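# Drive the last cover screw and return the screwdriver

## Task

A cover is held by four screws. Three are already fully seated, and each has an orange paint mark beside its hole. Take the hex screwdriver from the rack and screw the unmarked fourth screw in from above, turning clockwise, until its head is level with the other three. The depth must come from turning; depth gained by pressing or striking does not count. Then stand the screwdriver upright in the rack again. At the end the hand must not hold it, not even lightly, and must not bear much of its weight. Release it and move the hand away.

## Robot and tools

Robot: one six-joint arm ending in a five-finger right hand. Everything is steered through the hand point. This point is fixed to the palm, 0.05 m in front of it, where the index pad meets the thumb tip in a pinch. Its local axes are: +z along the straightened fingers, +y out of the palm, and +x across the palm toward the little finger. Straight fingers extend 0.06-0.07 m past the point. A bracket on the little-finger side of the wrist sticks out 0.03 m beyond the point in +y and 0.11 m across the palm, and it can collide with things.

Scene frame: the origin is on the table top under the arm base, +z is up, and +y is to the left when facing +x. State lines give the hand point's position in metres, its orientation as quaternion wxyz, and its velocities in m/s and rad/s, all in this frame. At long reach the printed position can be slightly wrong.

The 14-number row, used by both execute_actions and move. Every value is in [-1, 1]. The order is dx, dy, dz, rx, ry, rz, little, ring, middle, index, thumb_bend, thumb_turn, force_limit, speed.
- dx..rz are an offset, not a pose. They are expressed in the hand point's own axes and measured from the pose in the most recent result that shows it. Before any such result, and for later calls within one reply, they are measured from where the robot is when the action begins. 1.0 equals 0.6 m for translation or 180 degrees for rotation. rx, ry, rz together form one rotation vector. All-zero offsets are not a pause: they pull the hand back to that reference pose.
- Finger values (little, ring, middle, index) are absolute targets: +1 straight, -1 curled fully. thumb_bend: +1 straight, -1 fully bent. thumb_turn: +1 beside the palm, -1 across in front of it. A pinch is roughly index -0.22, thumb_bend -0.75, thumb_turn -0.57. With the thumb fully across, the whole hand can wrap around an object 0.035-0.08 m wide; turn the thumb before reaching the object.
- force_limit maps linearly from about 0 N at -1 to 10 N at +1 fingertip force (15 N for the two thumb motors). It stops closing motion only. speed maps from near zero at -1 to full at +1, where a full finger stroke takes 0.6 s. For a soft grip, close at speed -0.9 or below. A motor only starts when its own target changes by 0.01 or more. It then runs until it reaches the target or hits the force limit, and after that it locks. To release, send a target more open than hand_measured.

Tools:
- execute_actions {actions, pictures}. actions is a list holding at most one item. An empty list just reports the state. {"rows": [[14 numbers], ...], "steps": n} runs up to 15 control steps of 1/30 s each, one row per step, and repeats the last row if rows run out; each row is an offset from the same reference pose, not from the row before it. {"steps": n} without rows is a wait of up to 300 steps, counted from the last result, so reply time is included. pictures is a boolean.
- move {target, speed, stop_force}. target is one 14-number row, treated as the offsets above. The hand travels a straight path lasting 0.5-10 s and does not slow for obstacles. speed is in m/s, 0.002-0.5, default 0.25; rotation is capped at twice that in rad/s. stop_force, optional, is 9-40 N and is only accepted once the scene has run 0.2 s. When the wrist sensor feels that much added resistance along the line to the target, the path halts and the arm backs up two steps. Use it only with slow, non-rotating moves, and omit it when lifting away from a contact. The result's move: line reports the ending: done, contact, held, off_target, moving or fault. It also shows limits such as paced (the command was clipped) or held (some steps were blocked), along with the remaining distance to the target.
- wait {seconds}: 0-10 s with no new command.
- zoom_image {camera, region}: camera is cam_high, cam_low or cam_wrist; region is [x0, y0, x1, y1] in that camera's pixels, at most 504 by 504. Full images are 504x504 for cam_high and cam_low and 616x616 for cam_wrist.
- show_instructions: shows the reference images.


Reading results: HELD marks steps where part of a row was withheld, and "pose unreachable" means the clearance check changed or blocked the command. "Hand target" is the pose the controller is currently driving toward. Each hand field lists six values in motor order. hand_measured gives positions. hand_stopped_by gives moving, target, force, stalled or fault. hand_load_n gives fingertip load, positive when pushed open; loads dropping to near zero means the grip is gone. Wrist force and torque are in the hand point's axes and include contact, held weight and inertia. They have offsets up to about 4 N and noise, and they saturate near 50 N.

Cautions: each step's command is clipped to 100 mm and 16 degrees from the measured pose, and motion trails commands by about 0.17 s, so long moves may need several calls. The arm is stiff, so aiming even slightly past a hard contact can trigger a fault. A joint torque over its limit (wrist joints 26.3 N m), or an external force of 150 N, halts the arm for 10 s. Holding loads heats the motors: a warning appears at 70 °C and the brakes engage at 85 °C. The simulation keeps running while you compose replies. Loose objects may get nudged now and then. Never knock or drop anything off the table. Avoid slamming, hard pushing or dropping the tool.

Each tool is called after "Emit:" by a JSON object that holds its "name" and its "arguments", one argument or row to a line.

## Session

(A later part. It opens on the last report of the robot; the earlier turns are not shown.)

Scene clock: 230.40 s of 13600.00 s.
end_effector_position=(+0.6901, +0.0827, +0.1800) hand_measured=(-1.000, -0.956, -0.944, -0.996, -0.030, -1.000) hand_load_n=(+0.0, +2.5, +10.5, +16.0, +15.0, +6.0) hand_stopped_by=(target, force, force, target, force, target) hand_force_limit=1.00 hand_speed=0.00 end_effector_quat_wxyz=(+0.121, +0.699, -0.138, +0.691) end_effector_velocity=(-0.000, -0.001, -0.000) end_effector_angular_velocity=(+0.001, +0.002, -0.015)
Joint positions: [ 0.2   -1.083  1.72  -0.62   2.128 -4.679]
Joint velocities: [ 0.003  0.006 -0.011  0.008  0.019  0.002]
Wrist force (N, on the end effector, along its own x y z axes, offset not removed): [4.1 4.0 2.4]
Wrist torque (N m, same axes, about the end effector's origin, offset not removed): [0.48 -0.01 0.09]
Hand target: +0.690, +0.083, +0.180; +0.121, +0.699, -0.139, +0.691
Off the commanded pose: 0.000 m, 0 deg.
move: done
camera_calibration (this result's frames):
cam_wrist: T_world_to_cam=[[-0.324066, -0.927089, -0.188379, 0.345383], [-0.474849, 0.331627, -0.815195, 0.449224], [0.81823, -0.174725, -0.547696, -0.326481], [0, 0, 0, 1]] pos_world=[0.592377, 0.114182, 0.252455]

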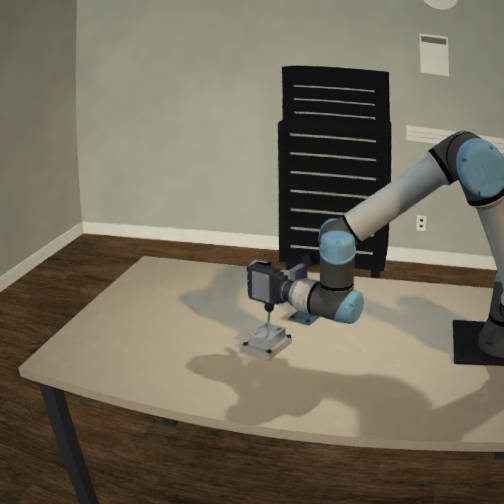

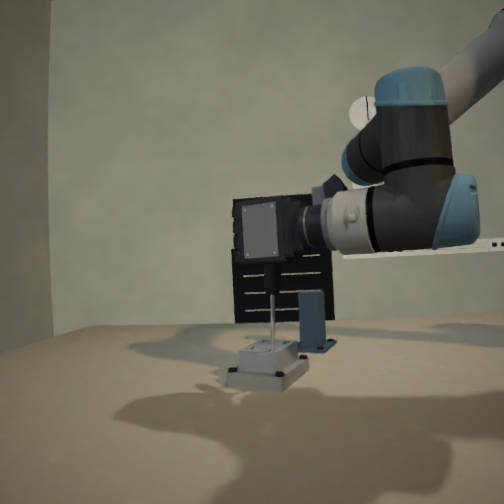

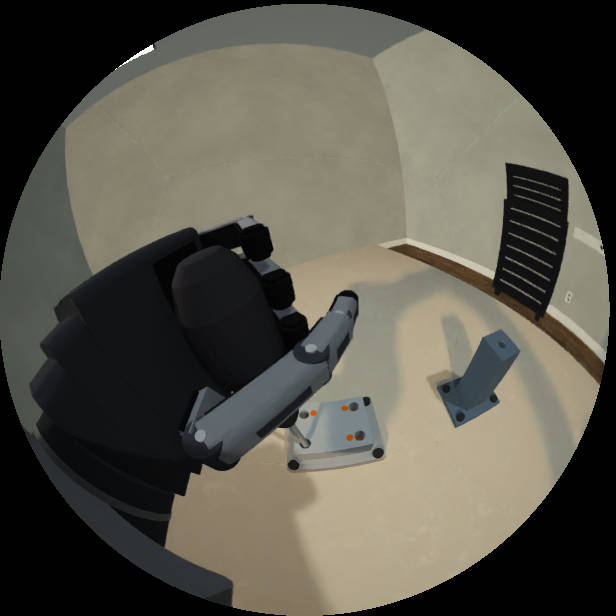

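Emit:
{"name": "execute_actions", "arguments": {
  "actions": [],
  "pictures": false
}}

Emit:
{"name": "execute_actions", "arguments": {
  "actions": [
    {"rows":[[0,0.0003,0.0023,0,0,0,-0.72,-0.72,-0.68,-0.72,0.15,-1,1,0.3]],"steps":9}
  ],
  "pictures": false
}}

Emit:
{"name": "move", "arguments": {
  "target": [0.0005,-0.0458,0.0195,0.155,0,-0.0082,-0.72,-0.72,-0.68,-0.72,0.15,-1,1,0.3],
  "speed": 0.5
}}

Emit:
{"name": "move", "arguments": {
  "target": [0.0005,-0.0458,0.0195,0.1667,0,-0.0088,-0.72,-0.72,-0.68,-0.72,0.15,-1,1,0.3],
  "speed": 0.5
}}

Emit:
{"name": "execute_actions", "arguments": {
  "actions": [
    {"rows":[[0,0,0,0,0,0,-1,-1,-1,-1,0.15,-1,1,0],[0,0,0,0,0,0,-1,-1,-1,-1,0.15,-1,1,0],[0,0,0,0,0,0,-1,-1,-1,-1,0.15,-1,1,0],[0,0,0,0,0,0,-1,-1,-1,-1,-1,-1,1,0]],"steps":12}
  ],
  "pictures": false
}}

Emit:
{"name": "move", "arguments": {
  "target": [-0.0017,0.03,-0.0398,-0.1667,0,0.0088,-1,-1,-1,-1,-1,-1,1,0],
  "speed": 0.5
}}

Emit:
{"name": "move", "arguments": {
  "target": [-0.0017,0.03,-0.0398,-0.155,0,0.0082,-1,-1,-1,-1,-1,-1,1,0],
  "speed": 0.5
}}

Emit:
{"name": "execute_actions", "arguments": {
  "actions": [
    {"rows":[[0,0.0003,0.0023,0,0,0,-0.72,-0.72,-0.68,-0.72,0.15,-1,1,0.3]],"steps":9}
  ],
  "pictures": false
}}

Emit:
{"name": "move", "arguments": {
  "target": [0.0005,-0.0458,0.0195,0.155,0,-0.0082,-0.72,-0.72,-0.68,-0.72,0.15,-1,1,0.3],
  "speed": 0.5
}}

Emit:
{"name": "move", "arguments": {
  "target": [0.0005,-0.0458,0.0195,0.1667,0,-0.0088,-0.72,-0.72,-0.68,-0.72,0.15,-1,1,0.3],
  "speed": 0.5
}}

Emit:
{"name": "execute_actions", "arguments": {
  "actions": [
    {"rows":[[0,0,0,0,0,0,-1,-1,-1,-1,0.15,-1,1,0],[0,0,0,0,0,0,-1,-1,-1,-1,0.15,-1,1,0],[0,0,0,0,0,0,-1,-1,-1,-1,0.15,-1,1,0],[0,0,0,0,0,0,-1,-1,-1,-1,-1,-1,1,0]],"steps":12}
  ],
  "pictures": false
}}

Emit:
{"name": "move", "arguments": {
  "target": [-0.0017,0.03,-0.0398,-0.1667,0,0.0088,-1,-1,-1,-1,-1,-1,1,0],
  "speed": 0.5
}}

Emit:
{"name": "move", "arguments": {
  "target": [-0.0017,0.03,-0.0398,-0.155,0,0.0082,-1,-1,-1,-1,-1,-1,1,0],
  "speed": 0.5
}}

Emit:
{"name": "execute_actions", "arguments": {
  "actions": [
    {"rows":[[0,0.0003,0.0023,0,0,0,-0.72,-0.72,-0.68,-0.72,0.15,-1,1,0.3]],"steps":9}
  ],
  "pictures": false
}}

Emit:
{"name": "move", "arguments": {
  "target": [0.0005,-0.0458,0.0195,0.155,0,-0.0082,-0.72,-0.72,-0.68,-0.72,0.15,-1,1,0.3],
  "speed": 0.5
}}

Emit:
{"name": "move", "arguments": {
  "target": [0.0005,-0.0458,0.0195,0.1667,0,-0.0088,-0.72,-0.72,-0.68,-0.72,0.15,-1,1,0.3],
  "speed": 0.5
}}

Emit:
{"name": "execute_actions", "arguments": {
  "actions": [
    {"rows":[[0,0,0,0,0,0,-1,-1,-1,-1,0.15,-1,1,0],[0,0,0,0,0,0,-1,-1,-1,-1,0.15,-1,1,0],[0,0,0,0,0,0,-1,-1,-1,-1,0.15,-1,1,0],[0,0,0,0,0,0,-1,-1,-1,-1,-1,-1,1,0]],"steps":12}
  ],
  "pictures": false
}}

Emit:
{"name": "move", "arguments": {
  "target": [-0.0017,0.03,-0.0398,-0.1667,0,0.0088,-1,-1,-1,-1,-1,-1,1,0],
  "speed": 0.5
}}

Emit:
{"name": "move", "arguments": {
  "target": [-0.0017,0.03,-0.0398,-0.155,0,0.0082,-1,-1,-1,-1,-1,-1,1,0],
  "speed": 0.5
}}

Emit:
{"name": "zoom_image", "arguments": {
  "camera": "cam_low",
  "region": [210,240,330,380]
}}

Scene clock: 237.90 s of 13600.00 s.
end_effector_position=(+0.6902, +0.0826, +0.1801) hand_measured=(-1.000, -0.956, -0.944, -0.996, -0.030, -1.000) hand_load_n=(+0.0, +2.5, +10.5, +16.0, +15.0, +6.0) hand_stopped_by=(target, force, force, target, force, target) hand_force_limit=1.00 hand_speed=0.00 end_effector_quat_wxyz=(+0.121, +0.699, -0.139, +0.691) end_effector_velocity=(-0.000, -0.000, +0.001) end_effector_angular_velocity=(+0.000, -0.001, -0.001)
Joint positions: [ 0.201 -1.082  1.719 -0.619  2.13  -4.679]
Joint velocities: [-0.    -0.001 -0.    -0.     0.001 -0.   ]
Wrist force (N, on the end effector, along its own x y z axes, offset not removed): [1.1 3.9 2.2]
Wrist torque (N m, same axes, about the end effector's origin, offset not removed): [0.43 0.21 -0.02]
Hand target: +0.690, +0.083, +0.180; +0.121, +0.699, -0.139, +0.691
Off the commanded pose: 0.000 m, 0 deg.
Steps of this call (steps 1 to 90: nothing new was sent; then 4.50 s passed at rest). Readings (end_effector_position | what the end effector reports):
1: (+0.6901, +0.0826, +0.1800) | hand_measured=(-1.000, -0.956, -0.944, -0.996, -0.030, -1.000) hand_load_n=(+0.0, +2.5, +10.5, +16.0, +15.0, +6.0) hand_stopped_by=(target, force, force, target, force, target) hand_force_limit=1.00 hand_speed=0.00
2: (+0.6901, +0.0826, +0.1800) | hand_measured=(-1.000, -0.956, -0.944, -0.996, -0.030, -1.000) hand_load_n=(+0.0, +2.5, +10.5, +16.0, +15.0, +6.0) hand_stopped_by=(target, force, force, target, force, target) hand_force_limit=1.00 hand_speed=0.00
4: (+0.6901, +0.0826, +0.1800) | hand_measured=(-1.000, -0.956, -0.944, -0.996, -0.030, -1.000) hand_load_n=(+0.0, +2.5, +10.5, +16.0, +15.0, +6.0) hand_stopped_by=(target, force, force, target, force, target) hand_force_limit=1.00 hand_speed=0.00
8: (+0.6901, +0.0826, +0.1801) | hand_measured=(-1.000, -0.956, -0.944, -0.996, -0.030, -1.000) hand_load_n=(+0.0, +2.5, +10.5, +16.0, +15.0, +6.0) hand_stopped_by=(target, force, force, target, force, target) hand_force_limit=1.00 hand_speed=0.00
90: the state above

Scene clock: 238.20 s of 13600.00 s.
end_effector_position=(+0.6912, +0.0821, +0.1801) hand_measured=(-0.720, -0.720, -0.680, -0.720, +0.150, -1.000) hand_load_n=(+0.0, +0.0, +0.0, +0.0, +0.0, +0.0) hand_stopped_by=(moving, moving, moving, moving, moving, target) hand_force_limit=1.00 hand_speed=0.30 end_effector_quat_wxyz=(+0.121, +0.699, -0.139, +0.691) end_effector_velocity=(+0.002, -0.001, +0.000) end_effector_angular_velocity=(+0.000, -0.001, -0.001)
Joint positions: [ 0.199 -1.081  1.717 -0.618  2.129 -4.679]
Joint velocities: [-0.003  0.002 -0.004  0.001 -0.002  0.   ]
Wrist force (N, on the end effector, along its own x y z axes, offset not removed): [0.0 3.0 1.1]
Wrist torque (N m, same axes, about the end effector's origin, offset not removed): [0.47 -0.03 0.18]
Hand target: +0.691, +0.082, +0.180; +0.121, +0.699, -0.139, +0.691
Off the commanded pose: 0.000 m, 0 deg.
Steps of this call (steps 1 to 9: all 9 steps of this action). Readings (end_effector_position | what the end effector reports):
1: (+0.6902, +0.0826, +0.1801) | hand_measured=(-1.000, -0.956, -0.944, -0.996, -0.030, -1.000) hand_load_n=(+0.0, +2.5, +10.5, +16.0, +15.0, +6.0) hand_stopped_by=(moving, moving, moving, moving, moving, target) hand_force_limit=1.00 hand_speed=0.30
2: (+0.6903, +0.0826, +0.1801) | hand_measured=(-1.000, -0.956, -0.944, -0.996, -0.030, -1.000) hand_load_n=(+0.0, +2.5, +10.5, +16.0, +15.0, +6.0) hand_stopped_by=(moving, moving, moving, moving, moving, target) hand_force_limit=1.00 hand_speed=0.30
4: (+0.6907, +0.0825, +0.1801) | hand_measured=(-0.934, -0.890, -0.896, -0.932, +0.010, -1.000) hand_load_n=(+0.0, +0.0, -13.0, +0.0, +12.5, +4.5) hand_stopped_by=(moving, moving, moving, moving, moving, target) hand_force_limit=1.00 hand_speed=0.30
8: (+0.6911, +0.0822, +0.1801) | hand_measured=(-0.720, -0.720, -0.742, -0.720, +0.152, -1.000) hand_load_n=(+0.0, +0.0, -4.0, +0.0, +3.0, +1.5) hand_stopped_by=(moving, moving, moving, moving, moving, target) hand_force_limit=1.00 hand_speed=0.30
9: the state above

Scene clock: 239.70 s of 13600.00 s.
end_effector_position=(+0.7119, +0.1033, +0.1808) hand_measured=(-0.720, -0.720, -0.680, -0.720, +0.150, -1.000) hand_load_n=(+0.0, +0.0, +0.0, +0.0, +0.0, +0.0) hand_stopped_by=(target, target, target, target, target, target) hand_force_limit=1.00 hand_speed=0.30 end_effector_quat_wxyz=(-0.041, +0.709, +0.040, +0.702) end_effector_velocity=(+0.001, -0.000, -0.000) end_effector_angular_velocity=(+0.000, -0.000, +0.013)
Joint positions: [ 0.012 -1.188  1.892 -0.696  1.457 -4.71 ]
Joint velocities: [-0.008 -0.001  0.002 -0.001 -0.021 -0.   ]
Wrist force (N, on the end effector, along its own x y z axes, offset not removed): [1.0 2.3 0.5]
Wrist torque (N m, same axes, about the end effector's origin, offset not removed): [0.34 -0.11 0.14]
Hand target: +0.712, +0.103, +0.181; -0.042, +0.709, +0.041, +0.702
Off the commanded pose: 0.000 m, 0 deg.
move: done
camera_calibration (this result's frames):
cam_wrist: T_world_to_cam=[[0.145407, -0.974923, -0.168471, 0.038822], [-0.568324, 0.057078, -0.820822, 0.549309], [0.809854, 0.215099, -0.545773, -0.374962], [0, 0, 0, 1]] pos_world=[0.610205, 0.0871491, 0.252781]

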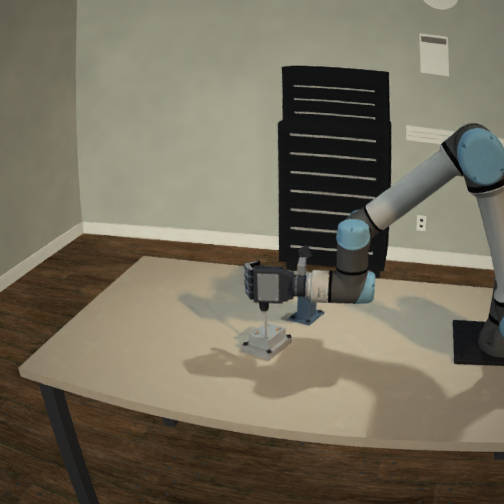

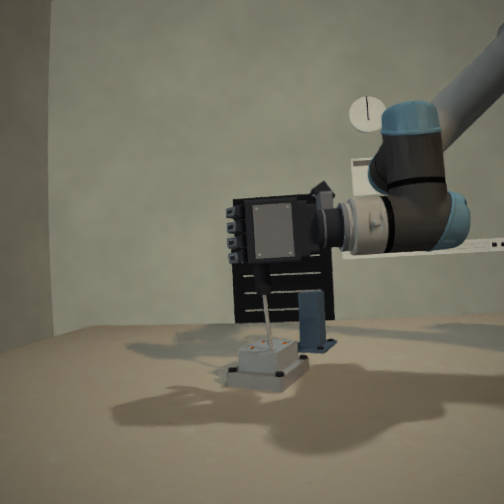

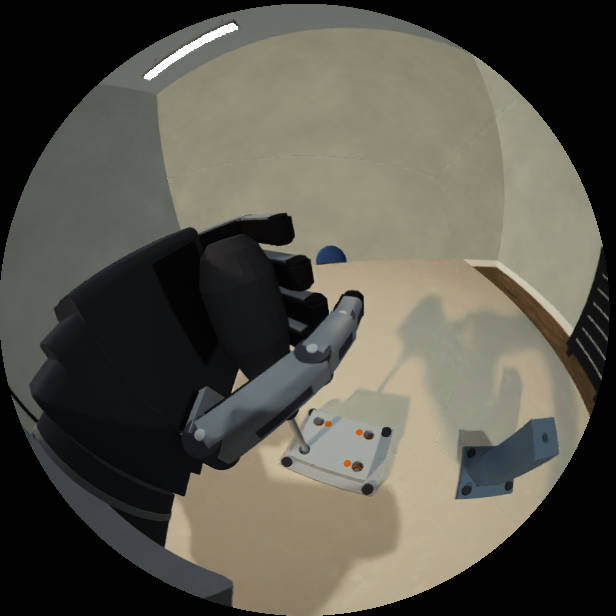

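Scene clock: 241.00 s of 13600.00 s.
end_effector_position=(+0.7202, +0.1317, +0.1810) hand_measured=(-0.720, -0.720, -0.680, -0.720, +0.150, -1.000) hand_load_n=(+0.0, +0.0, +0.0, +0.0, +0.0, +0.0) hand_stopped_by=(target, target, target, target, target, target) hand_force_limit=1.00 hand_speed=0.30 end_effector_quat_wxyz=(-0.213, +0.674, +0.230, +0.669) end_effector_velocity=(+0.001, +0.001, +0.000) end_effector_angular_velocity=(-0.001, +0.001, +0.016)
Joint positions: [-0.203 -1.169  1.864 -0.674  0.72  -4.747]
Joint velocities: [-0.004  0.004 -0.007  0.005 -0.019 -0.002]
Wrist force (N, on the end effector, along its own x y z axes, offset not removed): [0.6 1.6 0.8]
Wrist torque (N m, same axes, about the end effector's origin, offset not removed): [0.29 -0.07 0.13]
Hand target: +0.720, +0.132, +0.181; -0.214, +0.674, +0.231, +0.668
Off the commanded pose: 0.000 m, 0 deg.
move: done
camera_calibration (this result's frames):
cam_wrist: T_world_to_cam=[[0.613626, -0.775752, -0.147211, -0.301874], [-0.513852, -0.250776, -0.820407, 0.55375], [0.599516, 0.579068, -0.552505, -0.282895], [0, 0, 0, 1]] pos_world=[0.639384, 0.0685032, 0.25356]

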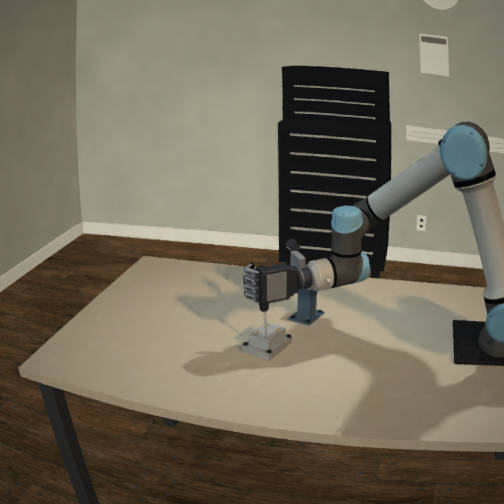

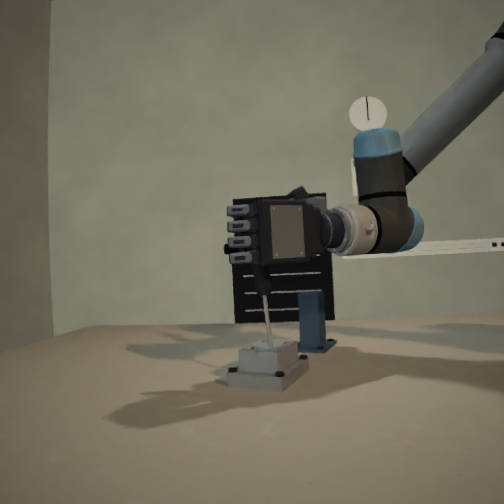

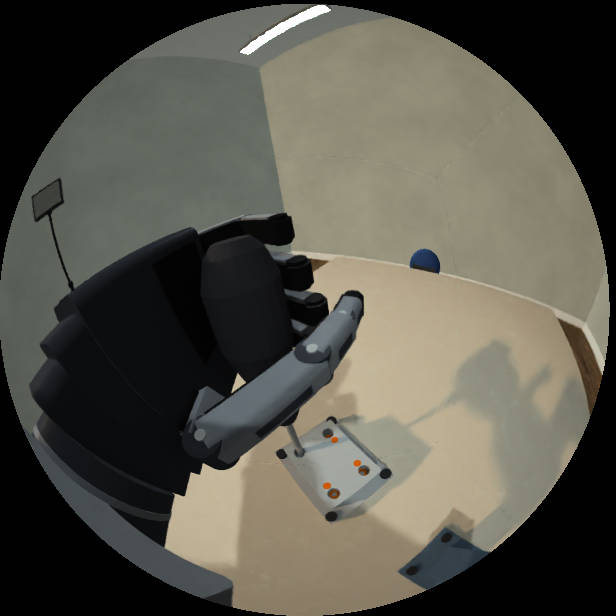

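Scene clock: 241.40 s of 13600.00 s.
end_effector_position=(+0.7202, +0.1316, +0.1810) hand_measured=(-1.000, -0.956, -0.946, -0.996, -0.040, -1.000) hand_load_n=(+0.0, +10.0, +10.5, +10.0, +15.5, +4.0) hand_stopped_by=(target, force, force, force, force, target) hand_force_limit=1.00 hand_speed=0.00 end_effector_quat_wxyz=(-0.213, +0.674, +0.230, +0.669) end_effector_velocity=(+0.000, -0.001, +0.000) end_effector_angular_velocity=(-0.000, -0.001, -0.002)
Joint positions: [-0.203 -1.169  1.864 -0.674  0.72  -4.747]
Joint velocities: [-0.001 -0.001 -0.     0.     0.001 -0.   ]
Wrist force (N, on the end effector, along its own x y z axes, offset not removed): [1.2 3.1 0.9]
Wrist torque (N m, same axes, about the end effector's origin, offset not removed): [0.46 -0.03 0.07]
Hand target: +0.720, +0.132, +0.181; -0.213, +0.674, +0.230, +0.669
Off the commanded pose: 0.000 m, 0 deg.
Steps of this call (steps 1 to 12: all 12 steps of this action). Readings (end_effector_position | what the end effector reports):
1: (+0.7202, +0.1318, +0.1810) | hand_measured=(-0.720, -0.720, -0.680, -0.720, +0.150, -1.000) hand_load_n=(+0.0, +0.0, +0.0, +0.0, +0.0, +0.0) hand_stopped_by=(moving, moving, moving, moving, target, target) hand_force_limit=1.00 hand_speed=0.00
2: (+0.7202, +0.1318, +0.1810) | hand_measured=(-0.720, -0.720, -0.680, -0.720, +0.150, -1.000) hand_load_n=(+0.0, +0.0, +0.0, +0.0, +0.0, +0.0) hand_stopped_by=(moving, moving, moving, moving, target, target) hand_force_limit=1.00 hand_speed=0.00
4: (+0.7202, +0.1318, +0.1810) | hand_measured=(-0.770, -0.770, -0.730, -0.770, +0.152, -1.000) hand_load_n=(+0.0, +0.0, +3.5, +0.0, +2.0, +0.5) hand_stopped_by=(moving, moving, moving, moving, moving, target) hand_force_limit=1.00 hand_speed=0.00
8: (+0.7202, +0.1317, +0.1810) | hand_measured=(-0.992, -0.956, -0.946, -0.990, +0.090, -1.000) hand_load_n=(+0.0, +11.0, +12.0, +8.0, +5.5, +1.5) hand_stopped_by=(moving, force, force, moving, moving, target) hand_force_limit=1.00 hand_speed=0.00
12: the state above

Scene clock: 242.93 s of 13600.00 s.
end_effector_position=(+0.7118, +0.1031, +0.1808) hand_measured=(-1.000, -0.956, -0.946, -0.996, -0.030, -1.000) hand_load_n=(+0.0, +5.0, +10.5, +13.5, +15.0, +4.5) hand_stopped_by=(target, force, force, force, force, target) hand_force_limit=1.00 hand_speed=0.00 end_effector_quat_wxyz=(-0.041, +0.709, +0.040, +0.703) end_effector_velocity=(+0.001, -0.001, +0.000) end_effector_angular_velocity=(+0.000, +0.000, -0.014)
Joint positions: [ 0.011 -1.188  1.893 -0.697  1.456 -4.71 ]
Joint velocities: [ 0.006  0.003 -0.006  0.003  0.02   0.   ]
Wrist force (N, on the end effector, along its own x y z axes, offset not removed): [9.8 3.8 0.9]
Wrist torque (N m, same axes, about the end effector's origin, offset not removed): [0.46 -0.48 0.17]
Hand target: +0.712, +0.103, +0.181; -0.041, +0.709, +0.040, +0.703
Off the commanded pose: 0.000 m, 0 deg.
move: done
camera_calibration (this result's frames):
cam_wrist: T_world_to_cam=[[0.145404, -0.974925, -0.168463, 0.0386532], [-0.568046, 0.0571466, -0.82101, 0.549075], [0.81005, 0.215072, -0.545493, -0.375021], [0, 0, 0, 1]] pos_world=[0.610066, 0.086963, 0.252736]

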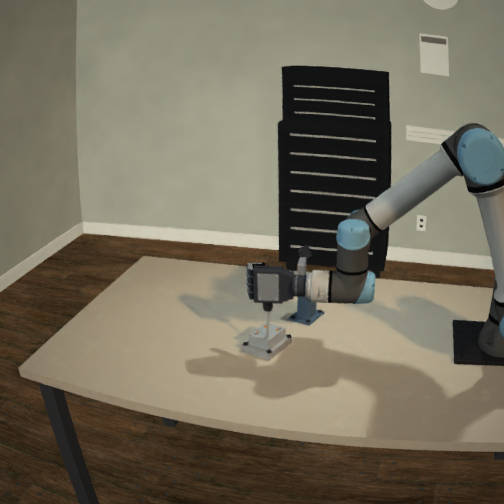

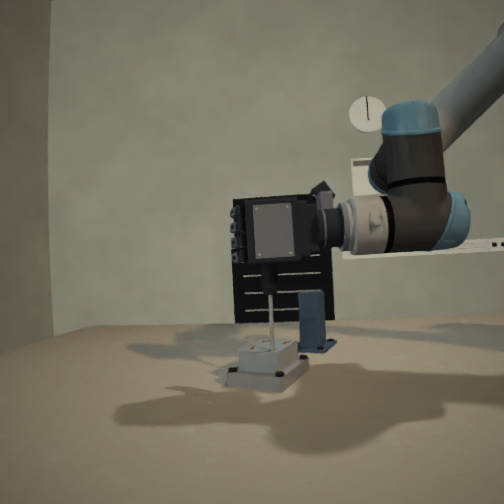

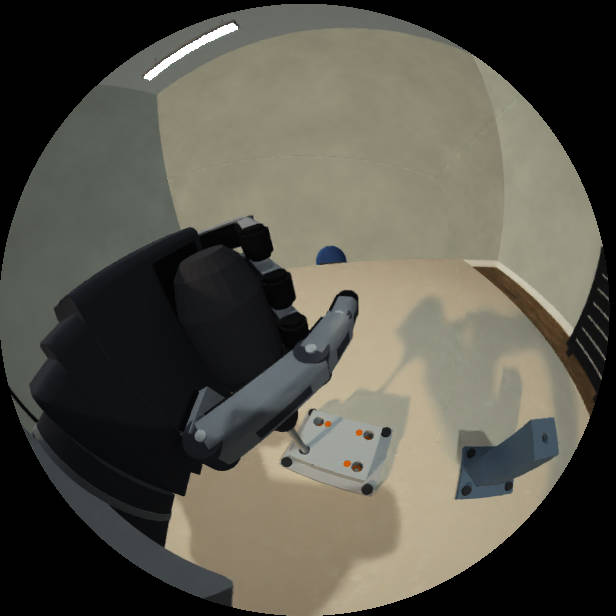

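Scene clock: 244.20 s of 13600.00 s.
end_effector_position=(+0.6902, +0.0826, +0.1799) hand_measured=(-1.000, -0.956, -0.946, -0.996, -0.030, -1.000) hand_load_n=(+0.0, +3.0, +10.5, +16.5, +15.0, +5.5) hand_stopped_by=(target, force, force, force, force, target) hand_force_limit=1.00 hand_speed=0.00 end_effector_quat_wxyz=(+0.121, +0.699, -0.139, +0.691) end_effector_velocity=(+0.000, -0.001, -0.000) end_effector_angular_velocity=(+0.001, +0.003, -0.013)
Joint positions: [ 0.201 -1.082  1.719 -0.62   2.131 -4.679]
Joint velocities: [ 0.003  0.006 -0.011  0.009  0.016  0.002]
Wrist force (N, on the end effector, along its own x y z axes, offset not removed): [3.0 2.3 2.6]
Wrist torque (N m, same axes, about the end effector's origin, offset not removed): [0.26 0.14 -0.04]
Hand target: +0.690, +0.082, +0.180; +0.122, +0.699, -0.139, +0.691
Off the commanded pose: 0.000 m, 0 deg.
move: done
camera_calibration (this result's frames):
cam_wrist: T_world_to_cam=[[-0.325795, -0.926453, -0.188528, 0.346476], [-0.473999, 0.332594, -0.815295, 0.448542], [0.818036, -0.176257, -0.547495, -0.326448], [0, 0, 0, 1]] pos_world=[0.592535, 0.114272, 0.252286]

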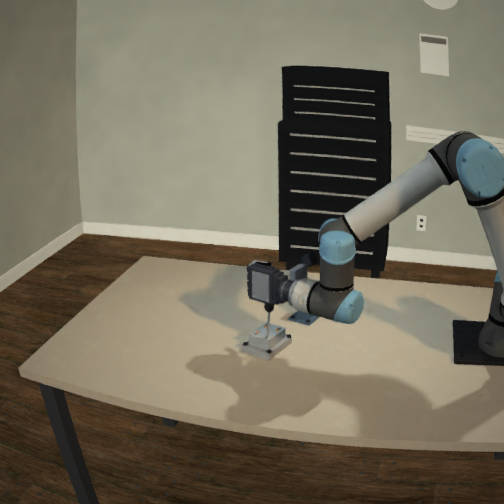

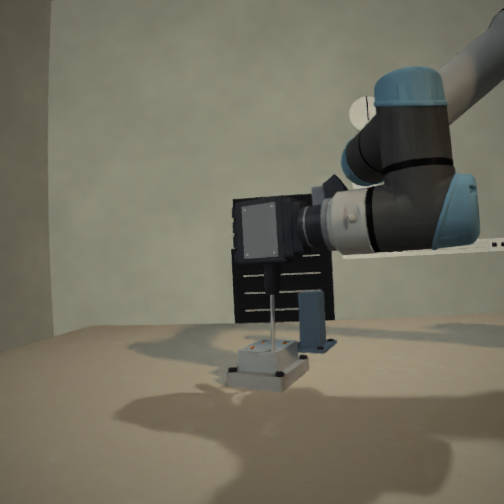

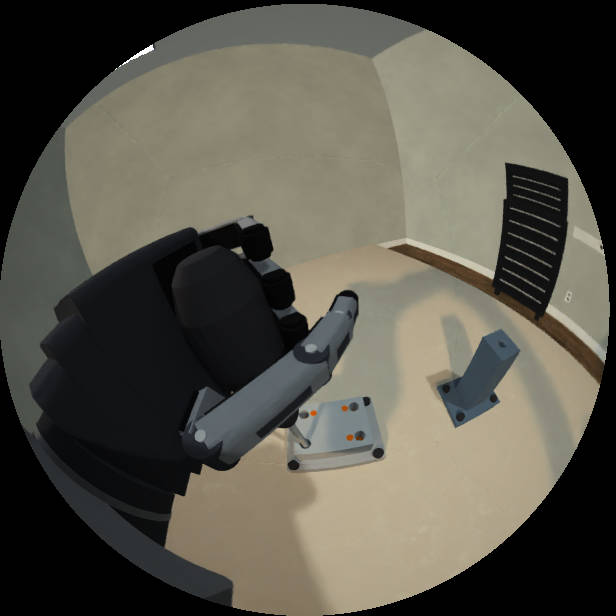

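Scene clock: 244.50 s of 13600.00 s.
end_effector_position=(+0.6912, +0.0822, +0.1798) hand_measured=(-0.720, -0.720, -0.680, -0.720, +0.150, -1.000) hand_load_n=(+0.0, +0.0, +0.0, +0.0, +0.0, +0.0) hand_stopped_by=(moving, moving, moving, moving, moving, target) hand_force_limit=1.00 hand_speed=0.30 end_effector_quat_wxyz=(+0.121, +0.699, -0.139, +0.691) end_effector_velocity=(+0.002, -0.002, -0.000) end_effector_angular_velocity=(-0.000, +0.001, -0.001)
Joint positions: [ 0.199 -1.08   1.717 -0.619  2.129 -4.679]
Joint velocities: [-0.004  0.002 -0.003  0.002 -0.003 -0.   ]
Wrist force (N, on the end effector, along its own x y z axes, offset not removed): [1.1 2.9 1.0]
Wrist torque (N m, same axes, about the end effector's origin, offset not removed): [0.39 -0.12 0.17]
Hand target: +0.691, +0.082, +0.180; +0.121, +0.699, -0.139, +0.691
Off the commanded pose: 0.000 m, 0 deg.
Steps of this call (steps 1 to 9: all 9 steps of this action). Readings (end_effector_position | what the end effector reports):
1: (+0.6903, +0.0825, +0.1799) | hand_measured=(-1.000, -0.956, -0.946, -0.996, -0.030, -1.000) hand_load_n=(+0.0, +3.0, +10.5, +16.5, +15.0, +5.5) hand_stopped_by=(moving, moving, moving, moving, moving, target) hand_force_limit=1.00 hand_speed=0.30
2: (+0.6904, +0.0825, +0.1799) | hand_measured=(-1.000, -0.956, -0.946, -0.996, -0.030, -1.000) hand_load_n=(+0.0, +3.0, +10.5, +16.5, +15.0, +5.5) hand_stopped_by=(moving, moving, moving, moving, moving, target) hand_force_limit=1.00 hand_speed=0.30
4: (+0.6907, +0.0824, +0.1798) | hand_measured=(-0.934, -0.892, -0.896, -0.932, +0.010, -1.000) hand_load_n=(+0.0, +0.0, -13.0, +0.0, +12.5, +4.5) hand_stopped_by=(moving, moving, moving, moving, moving, target) hand_force_limit=1.00 hand_speed=0.30
8: (+0.6912, +0.0822, +0.1798) | hand_measured=(-0.720, -0.720, -0.740, -0.720, +0.152, -1.000) hand_load_n=(+0.0, +0.0, -3.5, +0.0, +3.0, +1.5) hand_stopped_by=(moving, moving, moving, moving, moving, target) hand_force_limit=1.00 hand_speed=0.30
9: the state above

Scene clock: 246.00 s of 13600.00 s.
end_effector_position=(+0.7120, +0.1033, +0.1806) hand_measured=(-0.720, -0.720, -0.680, -0.720, +0.150, -1.000) hand_load_n=(+0.0, +0.0, +0.0, +0.0, +0.0, +0.0) hand_stopped_by=(target, target, target, target, target, target) hand_force_limit=1.00 hand_speed=0.30 end_effector_quat_wxyz=(-0.041, +0.709, +0.040, +0.703) end_effector_velocity=(+0.001, -0.000, -0.001) end_effector_angular_velocity=(-0.000, +0.001, +0.014)
Joint positions: [ 0.012 -1.187  1.893 -0.697  1.457 -4.71 ]
Joint velocities: [-0.008 -0.     0.002 -0.001 -0.022 -0.   ]
Wrist force (N, on the end effector, along its own x y z axes, offset not removed): [0.7 2.2 2.1]
Wrist torque (N m, same axes, about the end effector's origin, offset not removed): [0.35 -0.09 0.18]
Hand target: +0.712, +0.103, +0.181; -0.042, +0.709, +0.041, +0.703
Off the commanded pose: 0.000 m, 0 deg.
move: done
camera_calibration (this result's frames):
cam_wrist: T_world_to_cam=[[0.145382, -0.974937, -0.16841, 0.038793], [-0.568015, 0.057122, -0.821033, 0.548987], [0.810076, 0.215023, -0.545474, -0.375338], [0, 0, 0, 1]] pos_world=[0.610245, 0.0871679, 0.252532]

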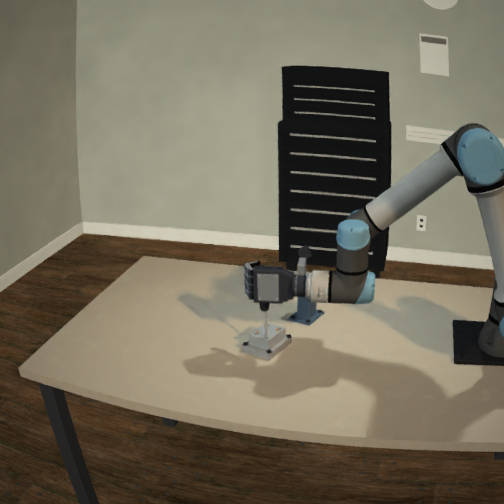

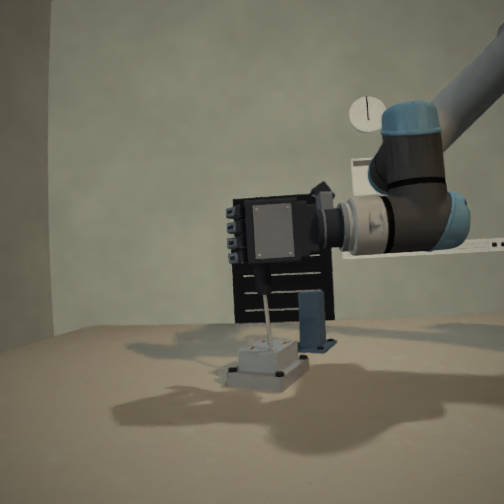

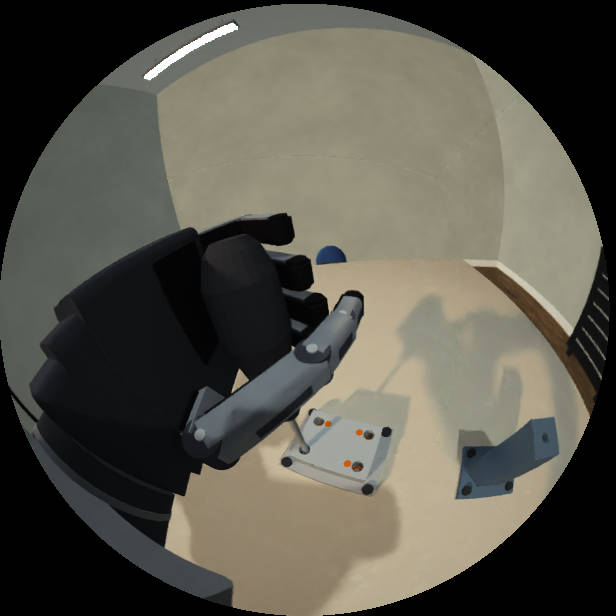

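Scene clock: 247.30 s of 13600.00 s.
end_effector_position=(+0.7202, +0.1318, +0.1808) hand_measured=(-0.720, -0.720, -0.680, -0.720, +0.150, -1.000) hand_load_n=(+0.0, +0.0, +0.0, +0.0, +0.0, +0.0) hand_stopped_by=(target, target, target, target, target, target) hand_force_limit=1.00 hand_speed=0.30 end_effector_quat_wxyz=(-0.213, +0.674, +0.230, +0.669) end_effector_velocity=(+0.001, +0.001, -0.000) end_effector_angular_velocity=(-0.001, +0.001, +0.015)
Joint positions: [-0.203 -1.169  1.864 -0.675  0.72  -4.747]
Joint velocities: [-0.005  0.004 -0.006  0.005 -0.019 -0.002]
Wrist force (N, on the end effector, along its own x y z axes, offset not removed): [0.7 2.7 0.4]
Wrist torque (N m, same axes, about the end effector's origin, offset not removed): [0.48 -0.04 0.19]
Hand target: +0.720, +0.132, +0.181; -0.214, +0.674, +0.231, +0.668
Off the commanded pose: 0.000 m, 0 deg.
move: done
camera_calibration (this result's frames):
cam_wrist: T_world_to_cam=[[0.613612, -0.775808, -0.146978, -0.301966], [-0.513571, -0.250737, -0.820595, 0.553443], [0.599771, 0.57901, -0.552288, -0.283273], [0, 0, 0, 1]] pos_world=[0.639422, 0.0685194, 0.253322]

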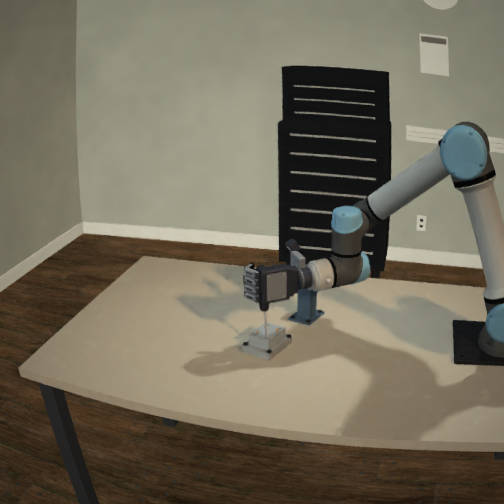

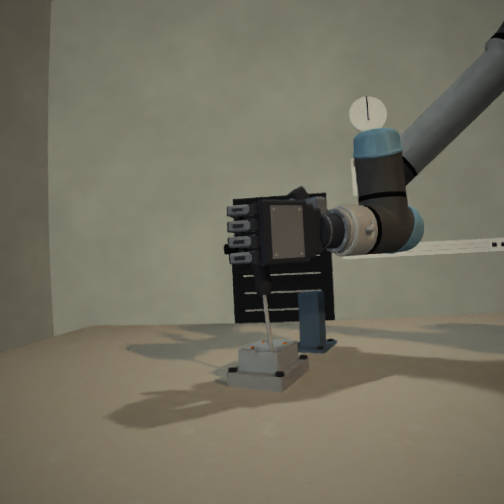

